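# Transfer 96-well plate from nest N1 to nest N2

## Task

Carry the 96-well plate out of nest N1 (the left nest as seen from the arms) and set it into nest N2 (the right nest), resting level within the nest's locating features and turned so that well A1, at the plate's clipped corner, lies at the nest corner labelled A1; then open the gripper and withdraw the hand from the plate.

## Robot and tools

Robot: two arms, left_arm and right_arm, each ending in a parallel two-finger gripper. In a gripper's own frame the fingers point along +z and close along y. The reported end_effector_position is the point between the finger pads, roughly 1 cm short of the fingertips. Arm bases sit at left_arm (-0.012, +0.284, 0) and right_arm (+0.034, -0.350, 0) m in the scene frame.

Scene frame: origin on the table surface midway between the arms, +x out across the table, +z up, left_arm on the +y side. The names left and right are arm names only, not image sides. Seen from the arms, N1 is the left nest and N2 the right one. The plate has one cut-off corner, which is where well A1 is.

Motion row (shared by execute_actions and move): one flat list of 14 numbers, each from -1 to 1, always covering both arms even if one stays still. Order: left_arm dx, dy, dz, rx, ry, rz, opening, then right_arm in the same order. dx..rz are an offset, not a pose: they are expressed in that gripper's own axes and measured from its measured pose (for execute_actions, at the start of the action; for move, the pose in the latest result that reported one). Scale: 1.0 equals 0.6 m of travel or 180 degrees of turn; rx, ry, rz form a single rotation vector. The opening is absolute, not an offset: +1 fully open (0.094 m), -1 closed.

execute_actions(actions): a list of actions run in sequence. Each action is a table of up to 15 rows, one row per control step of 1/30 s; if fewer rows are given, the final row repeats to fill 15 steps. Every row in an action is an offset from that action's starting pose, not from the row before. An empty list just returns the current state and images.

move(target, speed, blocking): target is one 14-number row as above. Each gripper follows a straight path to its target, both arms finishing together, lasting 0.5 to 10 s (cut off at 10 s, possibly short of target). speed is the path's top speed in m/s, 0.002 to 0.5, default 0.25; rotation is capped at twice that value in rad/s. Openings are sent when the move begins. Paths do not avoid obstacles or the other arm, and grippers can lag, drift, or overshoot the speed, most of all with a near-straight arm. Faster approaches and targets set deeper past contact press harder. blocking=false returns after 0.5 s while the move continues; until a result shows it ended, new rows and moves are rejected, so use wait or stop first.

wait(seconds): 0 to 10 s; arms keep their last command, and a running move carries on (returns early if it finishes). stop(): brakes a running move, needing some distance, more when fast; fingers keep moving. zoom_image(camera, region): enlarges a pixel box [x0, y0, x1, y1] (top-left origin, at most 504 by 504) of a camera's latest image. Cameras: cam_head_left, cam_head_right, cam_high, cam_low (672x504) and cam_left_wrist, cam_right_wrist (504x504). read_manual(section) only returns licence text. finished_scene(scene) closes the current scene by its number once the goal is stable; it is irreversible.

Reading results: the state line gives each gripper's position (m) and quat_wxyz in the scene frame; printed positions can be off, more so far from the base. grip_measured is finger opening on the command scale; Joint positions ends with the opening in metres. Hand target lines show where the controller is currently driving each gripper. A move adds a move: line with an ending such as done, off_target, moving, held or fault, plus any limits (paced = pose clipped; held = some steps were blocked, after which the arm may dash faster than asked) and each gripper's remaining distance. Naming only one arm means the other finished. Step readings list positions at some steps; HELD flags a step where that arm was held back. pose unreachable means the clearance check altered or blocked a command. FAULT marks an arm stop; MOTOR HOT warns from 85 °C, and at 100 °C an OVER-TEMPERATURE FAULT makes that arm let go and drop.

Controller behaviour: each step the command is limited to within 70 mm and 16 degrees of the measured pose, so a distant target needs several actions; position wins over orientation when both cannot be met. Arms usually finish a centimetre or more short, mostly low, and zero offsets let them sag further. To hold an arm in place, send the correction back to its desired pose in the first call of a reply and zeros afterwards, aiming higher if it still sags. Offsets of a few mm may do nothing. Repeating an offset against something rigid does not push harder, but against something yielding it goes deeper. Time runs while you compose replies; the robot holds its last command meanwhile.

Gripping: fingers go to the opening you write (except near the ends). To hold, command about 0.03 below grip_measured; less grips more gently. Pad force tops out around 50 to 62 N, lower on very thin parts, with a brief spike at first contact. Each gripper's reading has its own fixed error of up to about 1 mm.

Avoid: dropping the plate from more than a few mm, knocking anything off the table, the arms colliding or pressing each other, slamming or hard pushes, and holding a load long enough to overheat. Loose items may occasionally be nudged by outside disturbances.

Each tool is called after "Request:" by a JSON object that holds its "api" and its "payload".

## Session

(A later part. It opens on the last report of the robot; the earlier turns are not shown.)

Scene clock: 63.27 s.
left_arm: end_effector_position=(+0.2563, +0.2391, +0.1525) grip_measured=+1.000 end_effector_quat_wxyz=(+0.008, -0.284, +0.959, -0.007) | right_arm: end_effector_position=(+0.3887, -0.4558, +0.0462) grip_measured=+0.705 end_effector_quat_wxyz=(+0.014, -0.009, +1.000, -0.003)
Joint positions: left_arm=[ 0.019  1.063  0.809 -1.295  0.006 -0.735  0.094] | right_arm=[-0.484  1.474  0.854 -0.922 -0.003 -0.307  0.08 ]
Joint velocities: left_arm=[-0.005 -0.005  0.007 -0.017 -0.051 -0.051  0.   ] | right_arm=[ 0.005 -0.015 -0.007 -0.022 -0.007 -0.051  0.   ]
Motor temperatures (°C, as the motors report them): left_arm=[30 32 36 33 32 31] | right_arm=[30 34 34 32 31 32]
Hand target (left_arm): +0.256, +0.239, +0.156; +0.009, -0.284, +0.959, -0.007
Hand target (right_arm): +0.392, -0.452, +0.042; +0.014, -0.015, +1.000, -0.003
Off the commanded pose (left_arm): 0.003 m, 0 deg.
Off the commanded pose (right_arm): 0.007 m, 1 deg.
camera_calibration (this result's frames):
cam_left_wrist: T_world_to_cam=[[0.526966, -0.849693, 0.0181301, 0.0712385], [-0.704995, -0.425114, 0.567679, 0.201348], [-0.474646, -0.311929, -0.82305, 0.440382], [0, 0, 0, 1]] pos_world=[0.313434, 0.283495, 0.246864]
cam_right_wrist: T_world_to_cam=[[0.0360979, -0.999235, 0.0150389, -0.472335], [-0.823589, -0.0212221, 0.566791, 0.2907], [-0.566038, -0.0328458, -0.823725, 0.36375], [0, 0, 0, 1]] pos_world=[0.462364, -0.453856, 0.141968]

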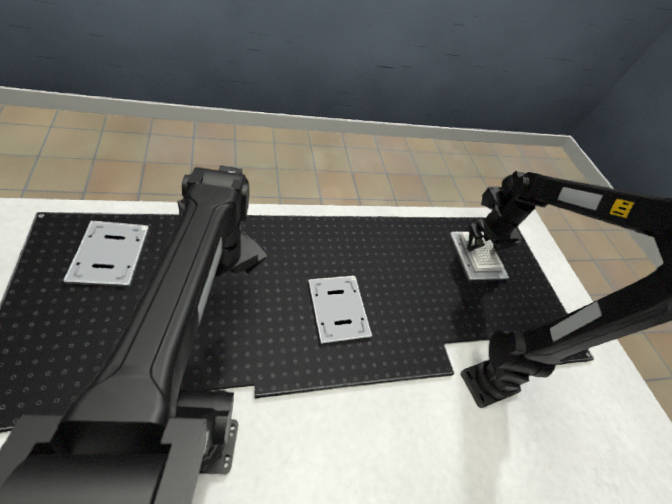

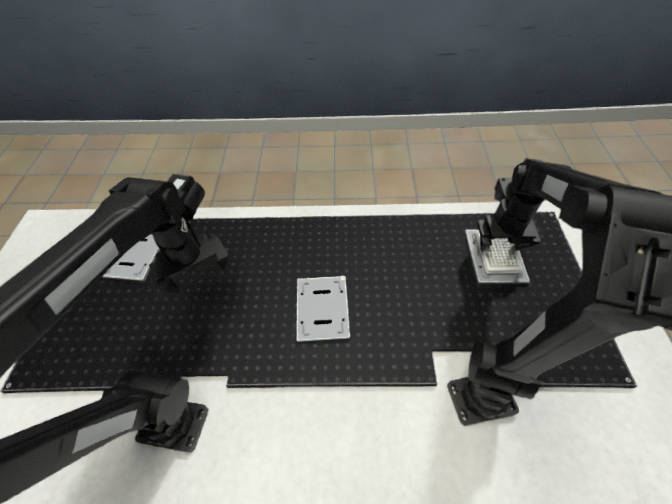

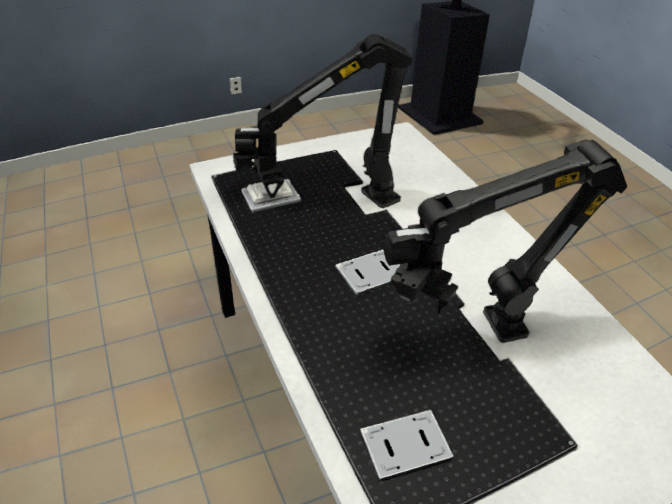

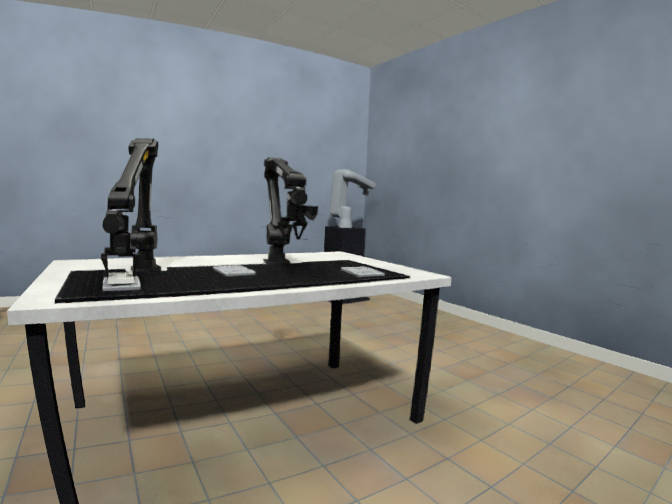

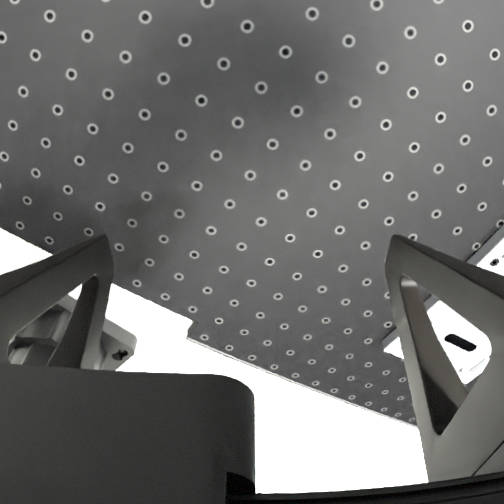

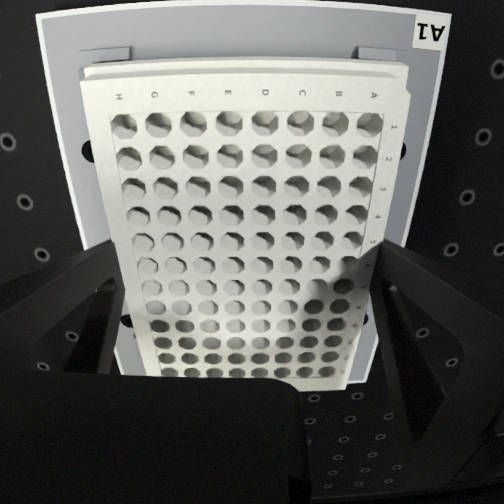

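Request:
{"api": "execute_actions", "payload": {"actions": [[[0,0,-0.005,0,0,0,1,0.0021,0.0007,0.0076,-0.0012,0.0040,0,0.675],[0,0,-0.005,0,0,0,1,0.0026,0.0008,0.0092,-0.0014,0.0049,0,0.675],[0,0,-0.005,0,0,0,1,0.0030,0.0009,0.0108,-0.0017,0.0057,0,0.675],[0,0,-0.005,0,0,0,1,0.0035,0.0011,0.0124,-0.0019,0.0066,0,0.675],[0,0,-0.005,0,0,0,1,0.0038,0.0012,0.0138,-0.0022,0.0073,0,0.675],[0,0,-0.005,0,0,0,1,0.0042,0.0013,0.0152,-0.0024,0.0081,0,0.675],[0,0,-0.005,0,0,0,1,0.0046,0.0014,0.0166,-0.0026,0.0088,0,0.675],[0,0,-0.005,0,0,0,1,0.0049,0.0015,0.0177,-0.0028,0.0094,0,0.675],[0,0,-0.005,0,0,0,1,0.0052,0.0016,0.0189,-0.0030,0.0100,0,0.675],[0,0,-0.005,0,0,0,1,0.0055,0.0017,0.0198,-0.0031,0.0105,0,0.675],[0,0,-0.005,0,0,0,1,0.0058,0.0018,0.0207,-0.0032,0.0110,0,0.675],[0,0,-0.005,0,0,0,1,0.0060,0.0019,0.0214,-0.0033,0.0113,0,0.675],[0,0,-0.005,0,0,0,1,0.0061,0.0019,0.0221,-0.0035,0.0117,0,0.675],[0,0,-0.005,0,0,0,1,0.0063,0.0020,0.0226,-0.0035,0.0120,0,0.675],[0,0,-0.005,0,0,0,1,0.0064,0.0020,0.0230,-0.0036,0.0122,0,0.675]]]}}

Request:
{"api": "wait", "payload": {"seconds": 0.3}}

Scene clock: 65.00 s.
left_arm: end_effector_position=(+0.2563, +0.2391, +0.1525) grip_measured=+1.000 end_effector_quat_wxyz=(+0.008, -0.284, +0.959, -0.007) | right_arm: end_effector_position=(+0.3871, -0.4553, +0.0399) grip_measured=+0.705 end_effector_quat_wxyz=(+0.005, -0.008, +1.000, +0.000)
Joint positions: left_arm=[ 0.019  1.063  0.809 -1.295  0.006 -0.735  0.094] | right_arm=[-0.484  1.492  0.854 -0.923 -0.003 -0.305  0.08 ]
Joint velocities: left_arm=[-0.015 -0.005  0.002  0.012  0.007 -0.066  0.   ] | right_arm=[-0.015 -0.005 -0.007  0.002  0.007 -0.037 -0.   ]
Motor temperatures (°C, as the motors report them): left_arm=[30 32 36 33 32 31] | right_arm=[30 34 34 32 31 32]
Hand target (left_arm): +0.256, +0.239, +0.156; +0.009, -0.284, +0.959, -0.007
Hand target (right_arm): +0.385, -0.455, +0.032; -0.005, -0.008, +1.000, +0.003
Off the commanded pose (left_arm): 0.003 m, 0 deg.
Off the commanded pose (right_arm): 0.008 m, 1 deg.
Step readings (end_effector_position):
0: left_arm (+0.2563, +0.2391, +0.1525) | right_arm (+0.3887, -0.4558, +0.0462)
1: left_arm (+0.2563, +0.2391, +0.1525) | right_arm (+0.3887, -0.4558, +0.0462)
2: left_arm (+0.2563, +0.2391, +0.1525) | right_arm (+0.3887, -0.4558, +0.0462)
4: left_arm (+0.2563, +0.2391, +0.1525) | right_arm (+0.3886, -0.4558, +0.0459)
8: left_arm (+0.2563, +0.2391, +0.1525) | right_arm (+0.3880, -0.4556, +0.0430)
15: end_effector_position above
camera_calibration (this result's frames):
cam_left_wrist: T_world_to_cam=[[0.526966, -0.849693, 0.0181301, 0.0712385], [-0.704995, -0.425114, 0.567679, 0.201348], [-0.474646, -0.311929, -0.82305, 0.440382], [0, 0, 0, 1]] pos_world=[0.313434, 0.283495, 0.246864]
cam_right_wrist: T_world_to_cam=[[0.0340257, -0.999382, 0.00878382, -0.470661], [-0.813635, -0.0225956, 0.580936, 0.287906], [-0.580379, -0.0269136, -0.813902, 0.3656], [0, 0, 0, 1]] pos_world=[0.462452, -0.454025, 0.134441]

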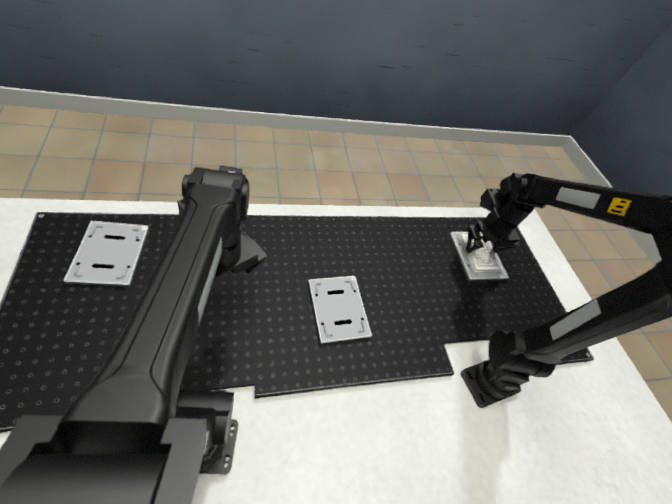

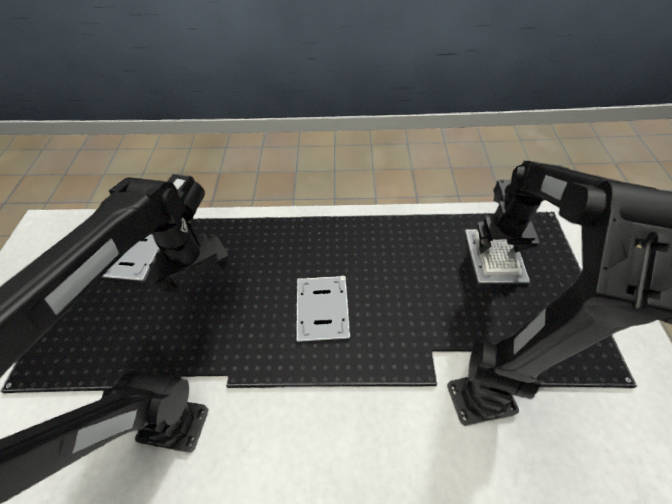

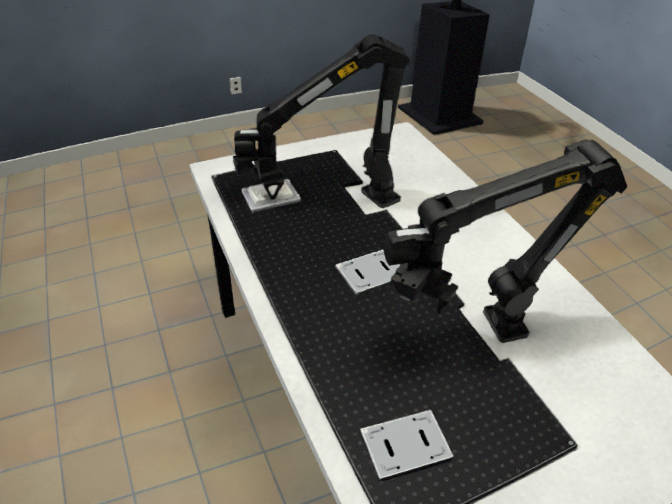

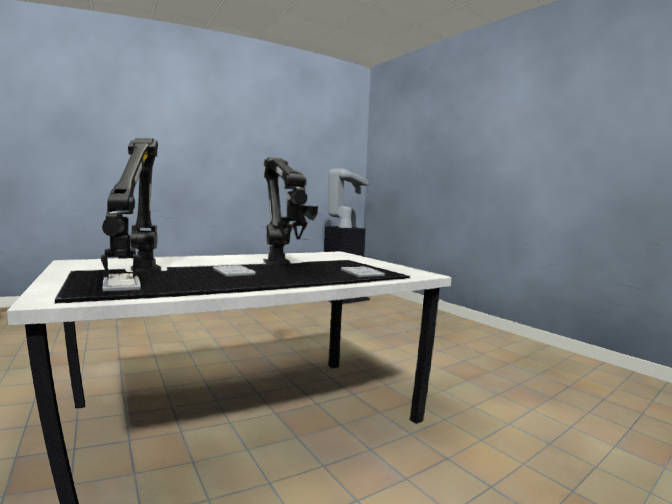

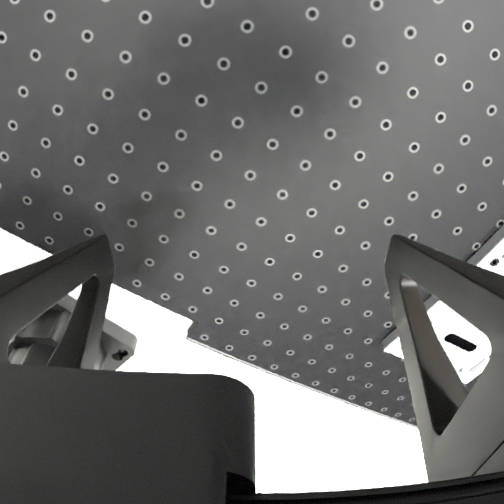

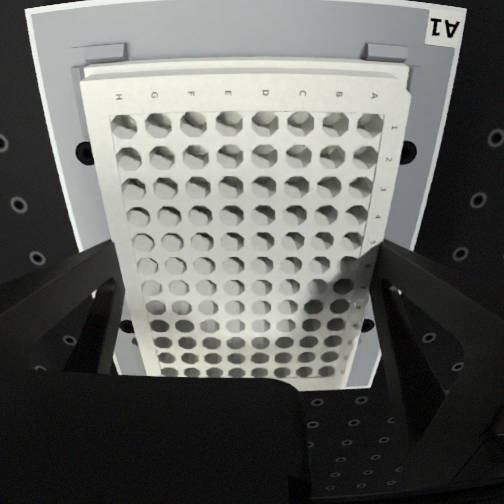

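Scene clock: 65.30 s.
left_arm: end_effector_position=(+0.2563, +0.2391, +0.1525) grip_measured=+1.000 end_effector_quat_wxyz=(+0.008, -0.284, +0.959, -0.007) | right_arm: end_effector_position=(+0.3871, -0.4553, +0.0399) grip_measured=+0.705 end_effector_quat_wxyz=(+0.005, -0.008, +1.000, +0.000)
Joint positions: left_arm=[ 0.019  1.063  0.809 -1.295  0.006 -0.735  0.094] | right_arm=[-0.484  1.492  0.854 -0.923 -0.003 -0.305  0.08 ]
Joint velocities: left_arm=[-0.005 -0.005  0.002 -0.017 -0.007  0.007  0.   ] | right_arm=[-0.005  0.005 -0.002  0.002 -0.022 -0.022  0.   ]
Motor temperatures (°C, as the motors report them): left_arm=[30 32 36 33 32 31] | right_arm=[30 34 34 32 31 32]
Hand target (left_arm): +0.256, +0.239, +0.156; +0.009, -0.284, +0.959, -0.007
Hand target (right_arm): +0.385, -0.455, +0.032; -0.005, -0.008, +1.000, +0.003
Off the commanded pose (left_arm): 0.003 m, 0 deg.
Off the commanded pose (right_arm): 0.008 m, 1 deg.
wait: 0.30 s; at rest by 0.17 s
camera_calibration (this result's frames):
cam_left_wrist: T_world_to_cam=[[0.526966, -0.849693, 0.0181301, 0.0712385], [-0.704995, -0.425114, 0.567679, 0.201348], [-0.474646, -0.311929, -0.82305, 0.440382], [0, 0, 0, 1]] pos_world=[0.313434, 0.283495, 0.246864]
cam_right_wrist: T_world_to_cam=[[0.0340257, -0.999382, 0.00878382, -0.470661], [-0.813635, -0.0225956, 0.580936, 0.287906], [-0.580379, -0.0269136, -0.813902, 0.3656], [0, 0, 0, 1]] pos_world=[0.462452, -0.454025, 0.134441]

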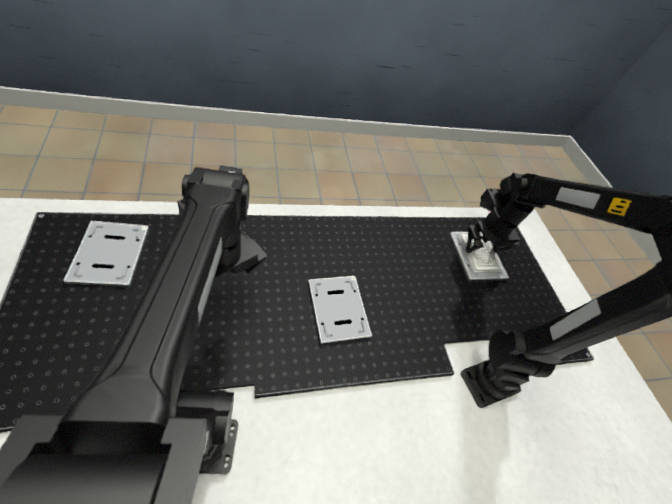

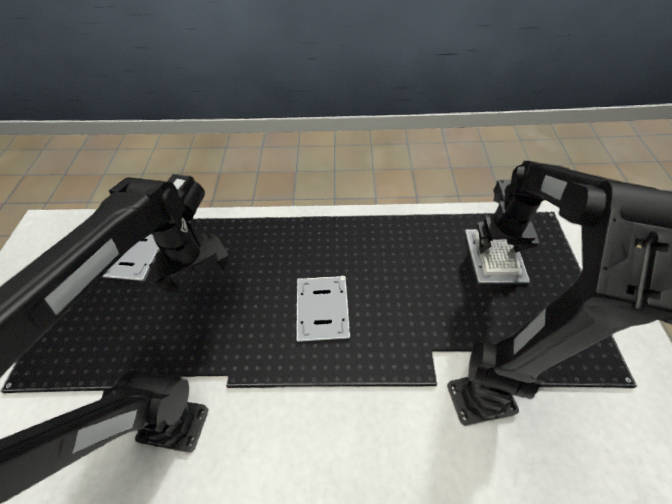

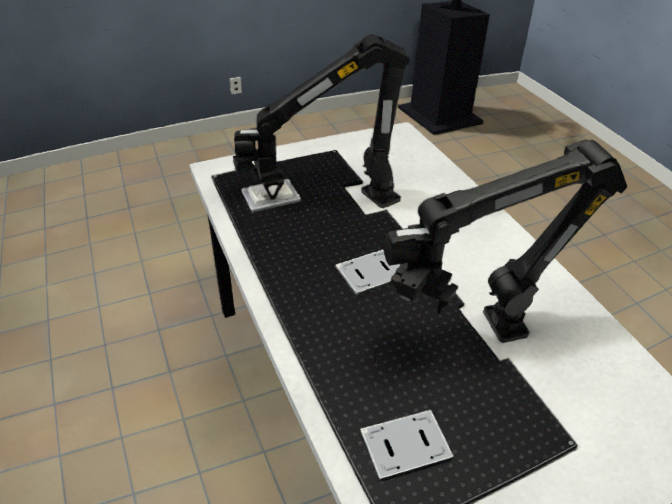

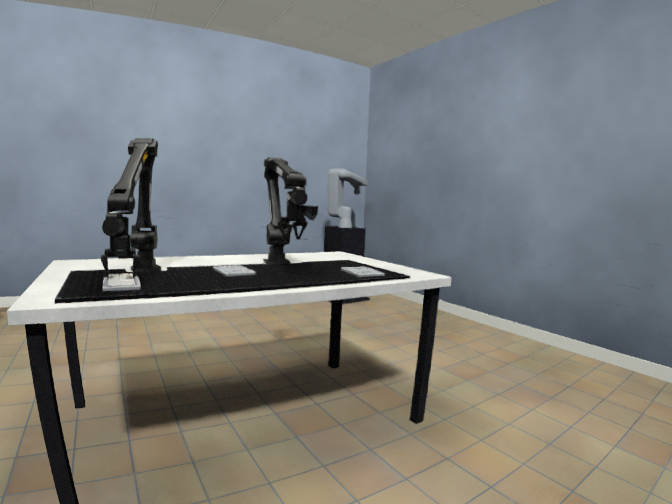

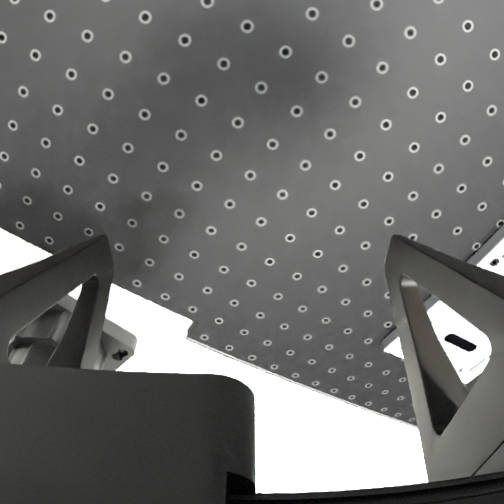

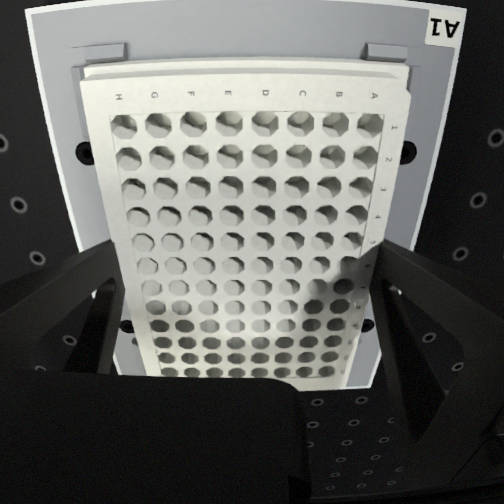

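Request:
{"api": "zoom_image", "payload": {"camera": "cam_right_wrist", "region": [50, 20, 170, 140]}}

Request:
{"api": "zoom_image", "payload": {"camera": "cam_right_wrist", "region": [330, 20, 450, 140]}}

Request:
{"api": "zoom_image", "payload": {"camera": "cam_low", "region": [90, 255, 150, 300]}}

Request:
{"api": "zoom_image", "payload": {"camera": "cam_head_right", "region": [455, 220, 545, 295]}}

Region (50, 20, 170, 140) of cam_right_wrist's 504x504 image, scaled by 4.200, with more detail than that image has.

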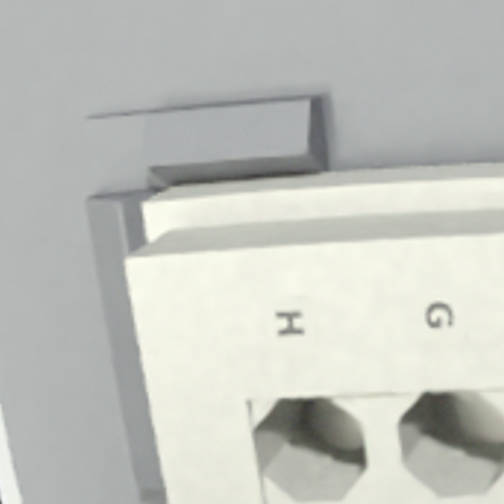

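Region (330, 20, 450, 140) of cam_right_wrist's 504x504 image, scaled by 4.200, with more detail than that image has.

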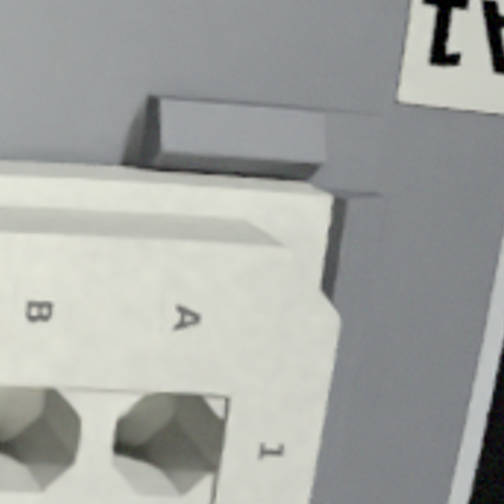

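Region (90, 255, 150, 300) of cam_low's 672x504 image, scaled by 8.400, with more detail than that image has; it fills the top 378 rows of this view, and the rest is white.

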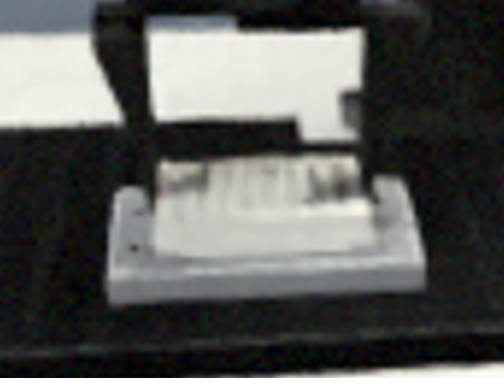

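Region (455, 220, 545, 295) of cam_head_right's 672x504 image, scaled by 5.600, with more detail than that image has.

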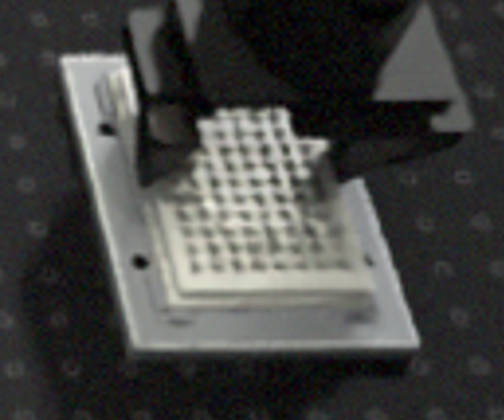

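Request:
{"api": "execute_actions", "payload": {"actions": [[[0,0,-0.005,0,0,0,1,0.0045,0.0014,0.0127,-0.0023,0.0078,0,0.675],[0,0,-0.005,0,0,0,1,0.006,0.0019,0.0132,-0.0027,0.0091,0,0.675],[0,0,-0.005,0,0,0,1,0.0072,0.0022,0.0138,-0.003,0.0102,0,0.675],[0,0,-0.005,0,0,0,1,0.0082,0.0025,0.0144,-0.0033,0.0111,0,0.675],[0,0,-0.005,0,0,0,1,0.0089,0.0027,0.015,-0.0035,0.0118,0,0.675],[0,0,-0.005,0,0,0,1,0.0094,0.0029,0.0156,-0.0037,0.0124,0,0.675],[0,0,-0.005,0,0,0,1,0.0097,0.003,0.0161,-0.0038,0.0128,0,0.675],[0,0,-0.005,0,0,0,1,0.0097,0.003,0.0161,-0.0038,0.0128,0,0.675],[0,0,-0.005,0,0,0,1,0.0097,0.003,0.0161,-0.0038,0.0128,0,0.675],[0,0,-0.005,0,0,0,1,0.0097,0.003,0.0161,-0.0038,0.0128,0,0.675],[0,0,-0.005,0,0,0,1,0.0097,0.003,0.0161,-0.0038,0.0128,0,0.675],[0,0,-0.005,0,0,0,1,0.007,0.0022,0.012,-0.0028,0.0094,0,0.675],[0,0,-0.005,0,0,0,1,0.005,0.0015,0.008,-0.0019,0.0065,0,0.675],[0,0,-0.005,0,0,0,1,0.003,0.0009,0.005,-0.0012,0.004,0,0.675]]]}}

Scene clock: 67.43 s.
left_arm: end_effector_position=(+0.2563, +0.2391, +0.1525) grip_measured=+1.000 end_effector_quat_wxyz=(+0.008, -0.284, +0.959, -0.007) | right_arm: end_effector_position=(+0.3862, -0.4551, +0.0391) grip_measured=+0.705 end_effector_quat_wxyz=(+0.002, -0.008, +1.000, +0.001)
Joint positions: left_arm=[ 0.019  1.063  0.809 -1.295  0.006 -0.735  0.094] | right_arm=[-0.484  1.494  0.854 -0.926 -0.003 -0.305  0.08 ]
Joint velocities: left_arm=[-0.015 -0.005 -0.027 -0.007 -0.007  0.022  0.   ] | right_arm=[-0.005 -0.015  0.007 -0.022 -0.022 -0.051 -0.001]
Motor temperatures (°C, as the motors report them): left_arm=[30 32 36 33 32 31] | right_arm=[30 34 34 32 31 32]
Hand target (left_arm): +0.256, +0.239, +0.156; +0.009, -0.284, +0.959, -0.007
Hand target (right_arm): +0.385, -0.455, +0.037; -0.001, -0.008, +1.000, +0.002
Off the commanded pose (left_arm): 0.003 m, 0 deg.
Off the commanded pose (right_arm): 0.002 m, 0 deg.
Step readings (end_effector_position):
0: left_arm (+0.2563, +0.2391, +0.1525) | right_arm (+0.3871, -0.4553, +0.0399)
1: left_arm (+0.2563, +0.2391, +0.1525) | right_arm (+0.3870, -0.4553, +0.0399)
2: left_arm (+0.2563, +0.2391, +0.1525) | right_arm (+0.3869, -0.4552, +0.0399)
4: left_arm (+0.2563, +0.2391, +0.1525) | right_arm (+0.3866, -0.4551, +0.0394)
8: left_arm (+0.2563, +0.2391, +0.1525) | right_arm (+0.3862, -0.4551, +0.0391)
15: end_effector_position above
camera_calibration (this result's frames):
cam_left_wrist: T_world_to_cam=[[0.526966, -0.849693, 0.0181301, 0.0712385], [-0.704995, -0.425114, 0.567679, 0.201348], [-0.474646, -0.311929, -0.82305, 0.440382], [0, 0, 0, 1]] pos_world=[0.313434, 0.283495, 0.246864]
cam_right_wrist: T_world_to_cam=[[0.0340655, -0.999392, 0.00744408, -0.470378], [-0.810588, -0.0232713, 0.585154, 0.285962], [-0.584625, -0.0259676, -0.810888, 0.366364], [0, 0, 0, 1]] pos_world=[0.462007, -0.453924, 0.13325]

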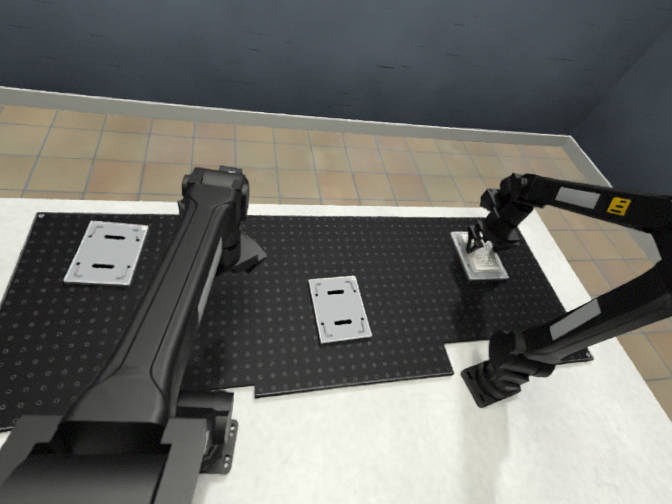

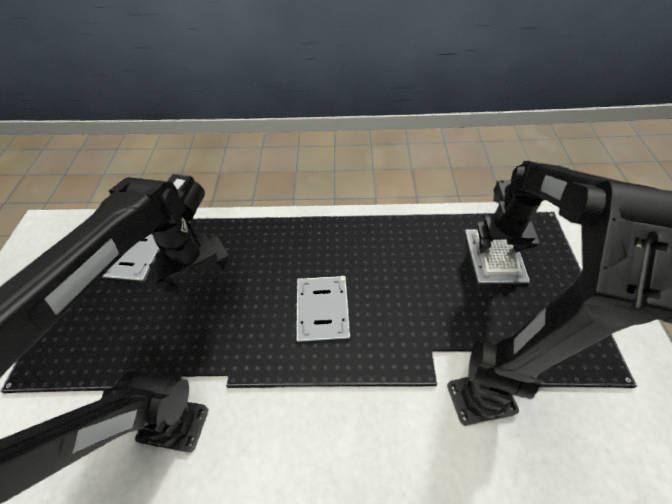

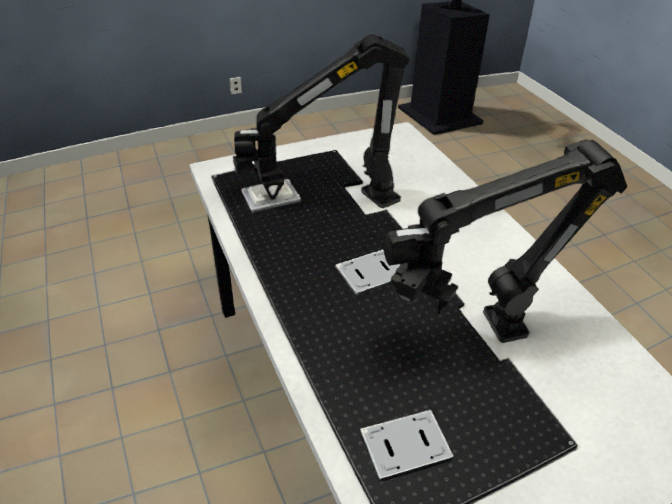

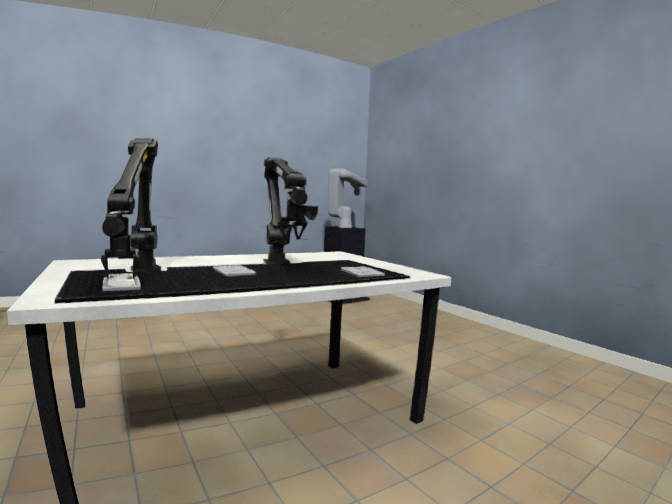

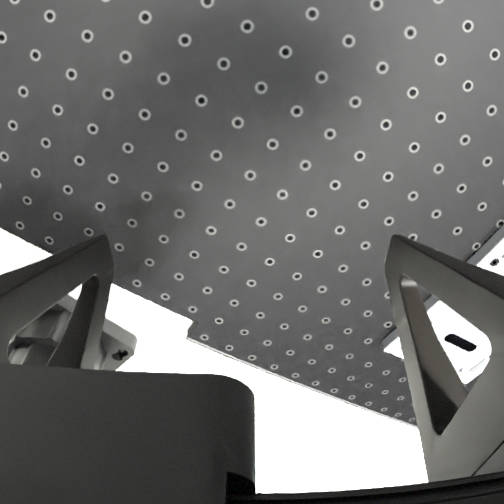

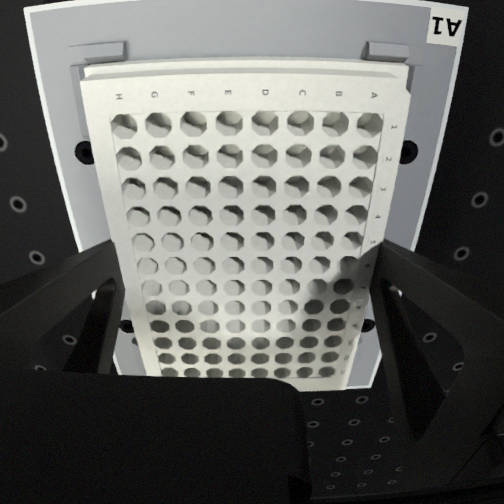

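Request:
{"api": "zoom_image", "payload": {"camera": "cam_right_wrist", "region": [50, 20, 170, 140]}}

Request:
{"api": "zoom_image", "payload": {"camera": "cam_right_wrist", "region": [330, 20, 450, 140]}}

Region (50, 20, 170, 140) of cam_right_wrist's 504x504 image, scaled by 4.200, with more detail than that image has.

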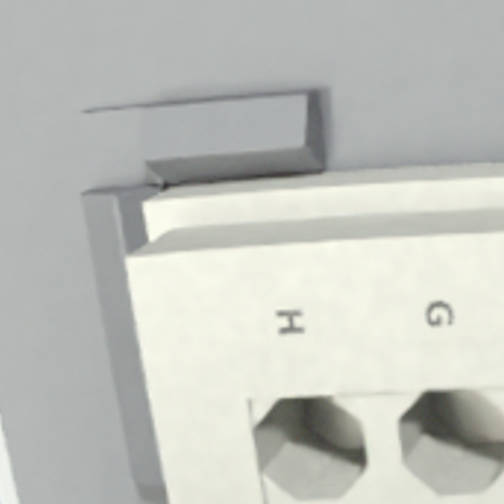

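Region (330, 20, 450, 140) of cam_right_wrist's 504x504 image, scaled by 4.200, with more detail than that image has.

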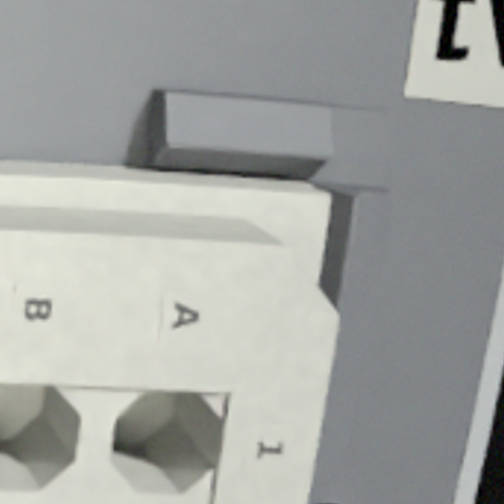

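Request:
{"api": "execute_actions", "payload": {"actions": [[[0,0,-0.005,0,0,0,1,0,0,0,0,0,0,0.70],[0,0,-0.005,0,0,0,1,0,0,0,0,0,0,0.73],[0,0,-0.005,0,0,0,1,0,0,0,0,0,0,0.78],[0,0,-0.005,0,0,0,1,0,0,0,0,0,0,0.85],[0,0,-0.005,0,0,0,1,-0.0004,-0.0001,-0.002,0.0003,-0.0011,0,0.93],[0,0,-0.005,0,0,0,1,-0.0011,-0.0003,-0.0056,0.0009,-0.0029,0,1],[0,0,-0.005,0,0,0,1,-0.0022,-0.0007,-0.0112,0.0017,-0.0059,0,1],[0,0,-0.005,0,0,0,1,-0.0036,-0.0011,-0.0182,0.0028,-0.0095,0,1],[0,0,-0.005,0,0,0,1,-0.0052,-0.0016,-0.0266,0.0041,-0.0139,0,1],[0,0,-0.005,0,0,0,1,-0.0069,-0.0021,-0.035,0.0055,-0.0183,0,1],[0,0,-0.005,0,0,0,1,-0.0085,-0.0025,-0.0434,0.0068,-0.0227,0,1],[0,0,-0.005,0,0,0,1,-0.0101,-0.003,-0.0518,0.0081,-0.0271,0,1],[0,0,-0.005,0,0,0,1,-0.0116,-0.0035,-0.0595,0.0093,-0.0311,0,1],[0,0,-0.005,0,0,0,1,-0.0129,-0.0039,-0.0658,0.0102,-0.0344,0,1],[0,0,-0.005,0,0,0,1,-0.0137,-0.0041,-0.07,0.0109,-0.0366,0,1]]]}}

Request:
{"api": "wait", "payload": {"seconds": 0.4}}

Scene clock: 69.10 s.
left_arm: end_effector_position=(+0.2563, +0.2391, +0.1525) grip_measured=+1.000 end_effector_quat_wxyz=(+0.008, -0.284, +0.959, -0.007) | right_arm: end_effector_position=(+0.3924, -0.4569, +0.0693) grip_measured=+1.000 end_effector_quat_wxyz=(+0.044, -0.008, +0.999, -0.012)
Joint positions: left_arm=[ 0.019  1.063  0.809 -1.295  0.006 -0.735  0.094] | right_arm=[-0.484  1.408  0.853 -0.926 -0.003 -0.305  0.094]
Joint velocities: left_arm=[-0.005 -0.015 -0.002 -0.002  0.022 -0.081  0.   ] | right_arm=[-0.015 -0.474 -0.012 -0.007  0.066 -0.007  0.   ]
Motor temperatures (°C, as the motors report them): left_arm=[30 32 36 33 32 31] | right_arm=[30 34 34 32 31 32]
Hand target (left_arm): +0.256, +0.239, +0.156; +0.009, -0.284, +0.959, -0.007
Hand target (right_arm): +0.394, -0.457, +0.080; +0.060, -0.008, +0.998, -0.016
Off the commanded pose (left_arm): 0.003 m, 0 deg.
Off the commanded pose (right_arm): 0.012 m, 2 deg.
Step readings (end_effector_position):
0: left_arm (+0.2563, +0.2391, +0.1525) | right_arm (+0.3862, -0.4551, +0.0391)
1: left_arm (+0.2563, +0.2391, +0.1525) | right_arm (+0.3862, -0.4551, +0.0391)
2: left_arm (+0.2563, +0.2391, +0.1525) | right_arm (+0.3862, -0.4551, +0.0391)
4: left_arm (+0.2563, +0.2391, +0.1525) | right_arm (+0.3862, -0.4551, +0.0393)
8: left_arm (+0.2563, +0.2391, +0.1525) | right_arm (+0.3865, -0.4552, +0.0403)
15: end_effector_position above
camera_calibration (this result's frames):
cam_left_wrist: T_world_to_cam=[[0.526966, -0.849693, 0.0181301, 0.0712385], [-0.704995, -0.425114, 0.567679, 0.201348], [-0.474646, -0.311929, -0.82305, 0.440382], [0, 0, 0, 1]] pos_world=[0.313434, 0.283495, 0.246864]
cam_right_wrist: T_world_to_cam=[[0.0323175, -0.99887, 0.0348483, -0.473628], [-0.856127, -0.00967359, 0.516675, 0.302112], [-0.515754, -0.0465322, -0.855472, 0.361029], [0, 0, 0, 1]] pos_world=[0.460155, -0.453371, 0.169262]

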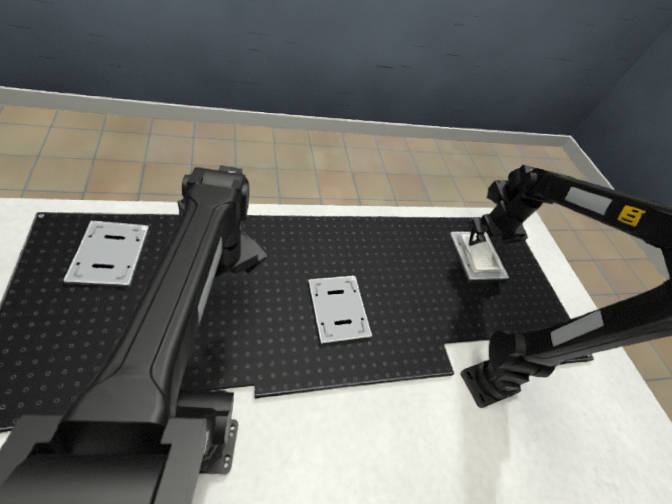

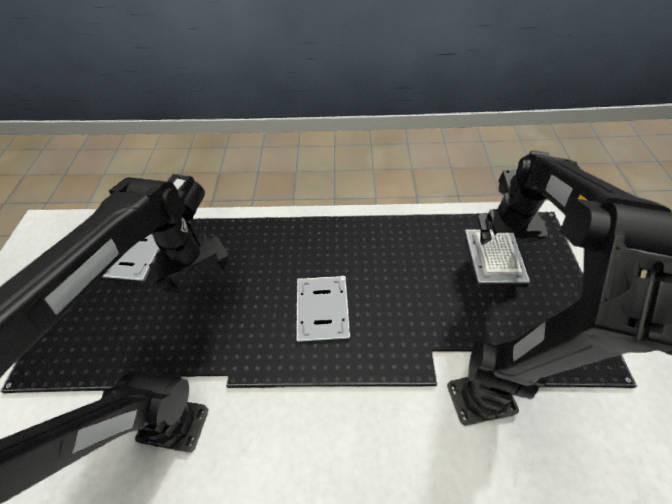

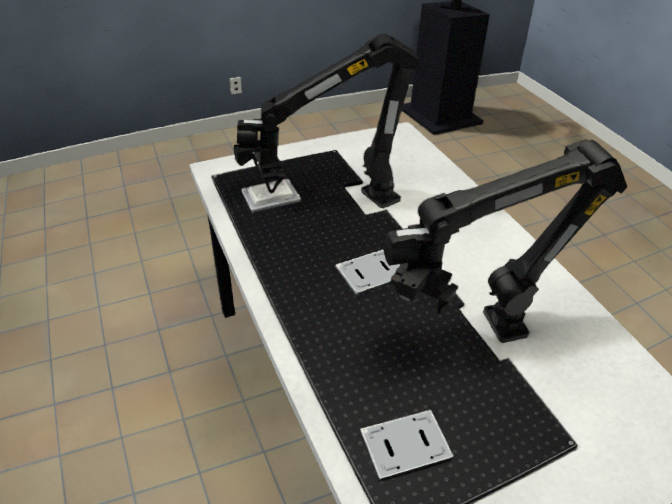

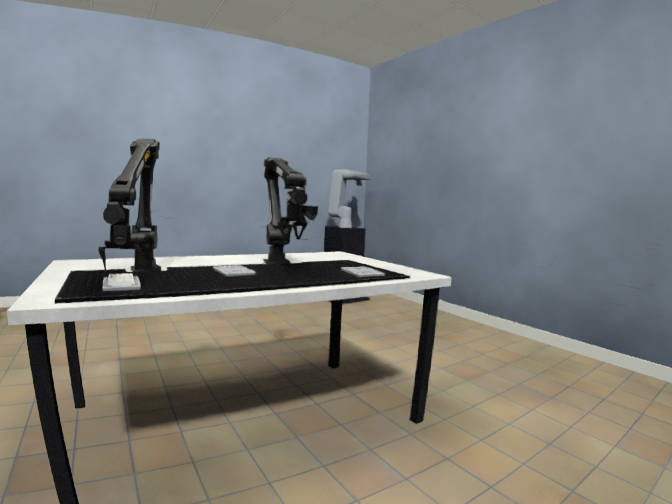

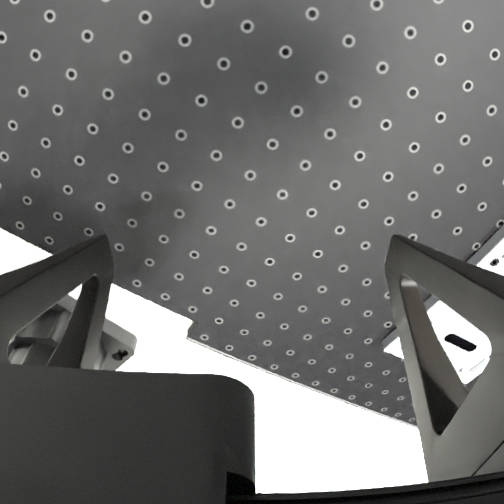

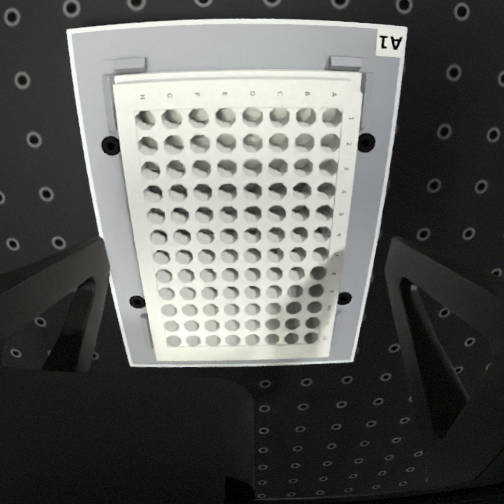

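Scene clock: 69.50 s.
left_arm: end_effector_position=(+0.2563, +0.2391, +0.1525) grip_measured=+1.000 end_effector_quat_wxyz=(+0.008, -0.284, +0.959, -0.007) | right_arm: end_effector_position=(+0.3944, -0.4575, +0.0834) grip_measured=+1.000 end_effector_quat_wxyz=(+0.063, -0.008, +0.998, -0.018)
Joint positions: left_arm=[ 0.019  1.063  0.809 -1.295  0.006 -0.735  0.094] | right_arm=[-0.484  1.368  0.853 -0.926 -0.003 -0.305  0.094]
Joint velocities: left_arm=[ 0.005 -0.015 -0.017  0.007 -0.125 -0.051  0.   ] | right_arm=[-0.005  0.015 -0.007  0.012 -0.022 -0.066  0.   ]
Motor temperatures (°C, as the motors report them): left_arm=[30 32 36 33 32 31] | right_arm=[30 34 34 32 31 32]
Hand target (left_arm): +0.256, +0.239, +0.156; +0.009, -0.284, +0.959, -0.007
Hand target (right_arm): +0.394, -0.457, +0.080; +0.060, -0.008, +0.998, -0.016
Off the commanded pose (left_arm): 0.003 m, 0 deg.
Off the commanded pose (right_arm): 0.002 m, 0 deg.
wait: 0.40 s; at rest by 0.30 s
camera_calibration (this result's frames):
cam_left_wrist: T_world_to_cam=[[0.526966, -0.849693, 0.0181301, 0.0712385], [-0.704995, -0.425114, 0.567679, 0.201348], [-0.474646, -0.311929, -0.82305, 0.440382], [0, 0, 0, 1]] pos_world=[0.313434, 0.283495, 0.246864]
cam_right_wrist: T_world_to_cam=[[0.0307369, -0.998398, 0.0475045, -0.475026], [-0.875324, -0.0039416, 0.483522, 0.309531], [-0.48256, -0.0564438, -0.874042, 0.35811], [0, 0, 0, 1]] pos_world=[0.45835, -0.452831, 0.185904]

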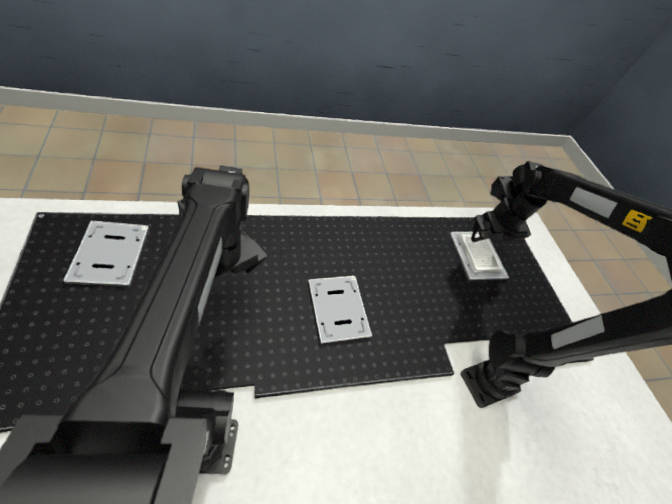

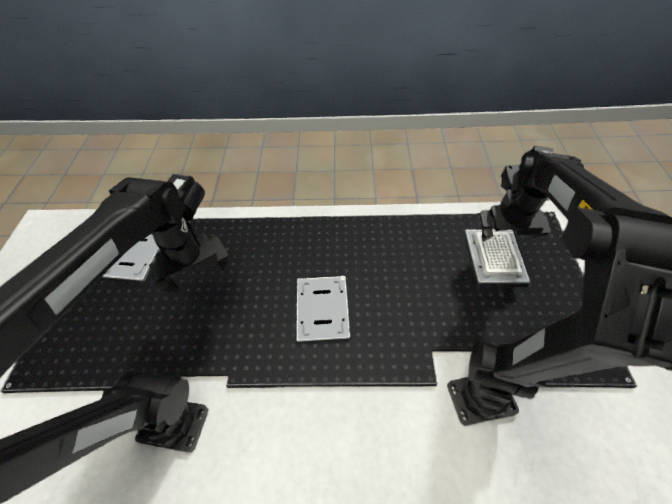

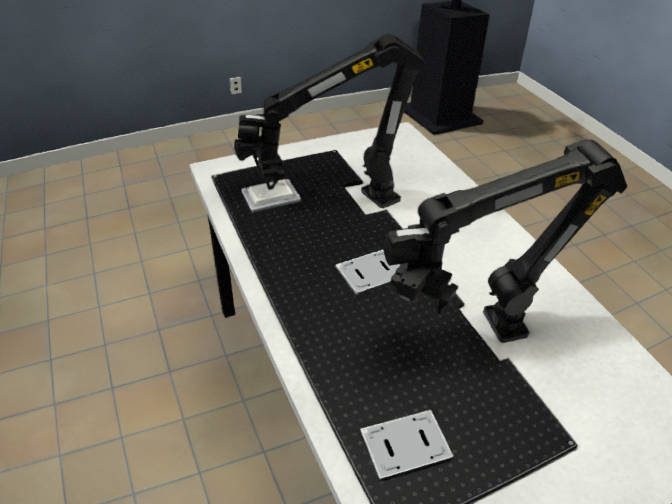

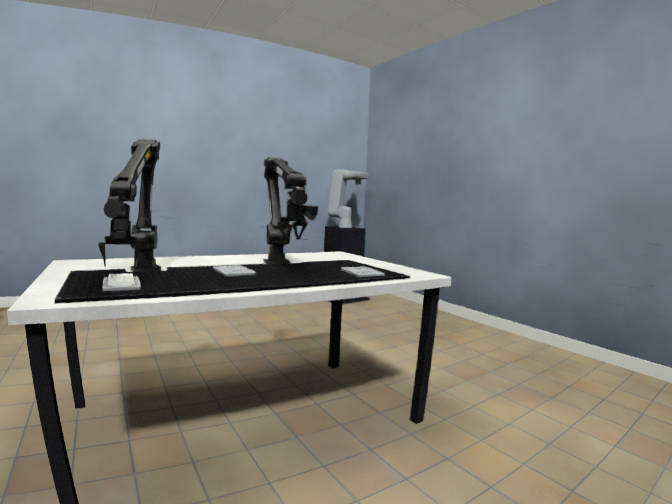

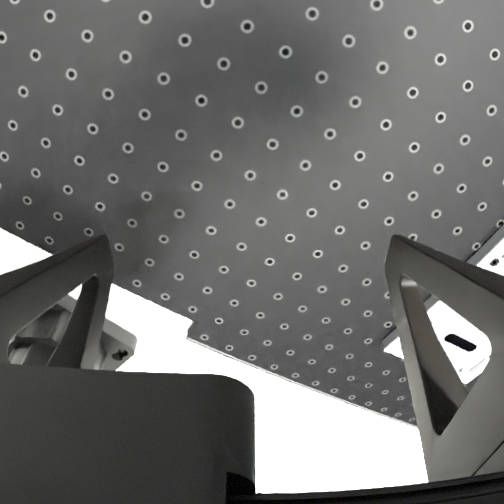

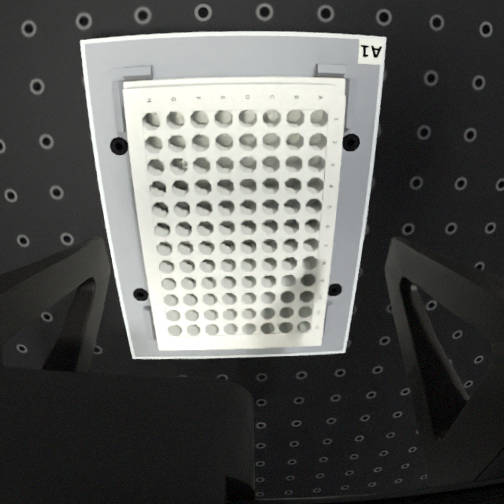

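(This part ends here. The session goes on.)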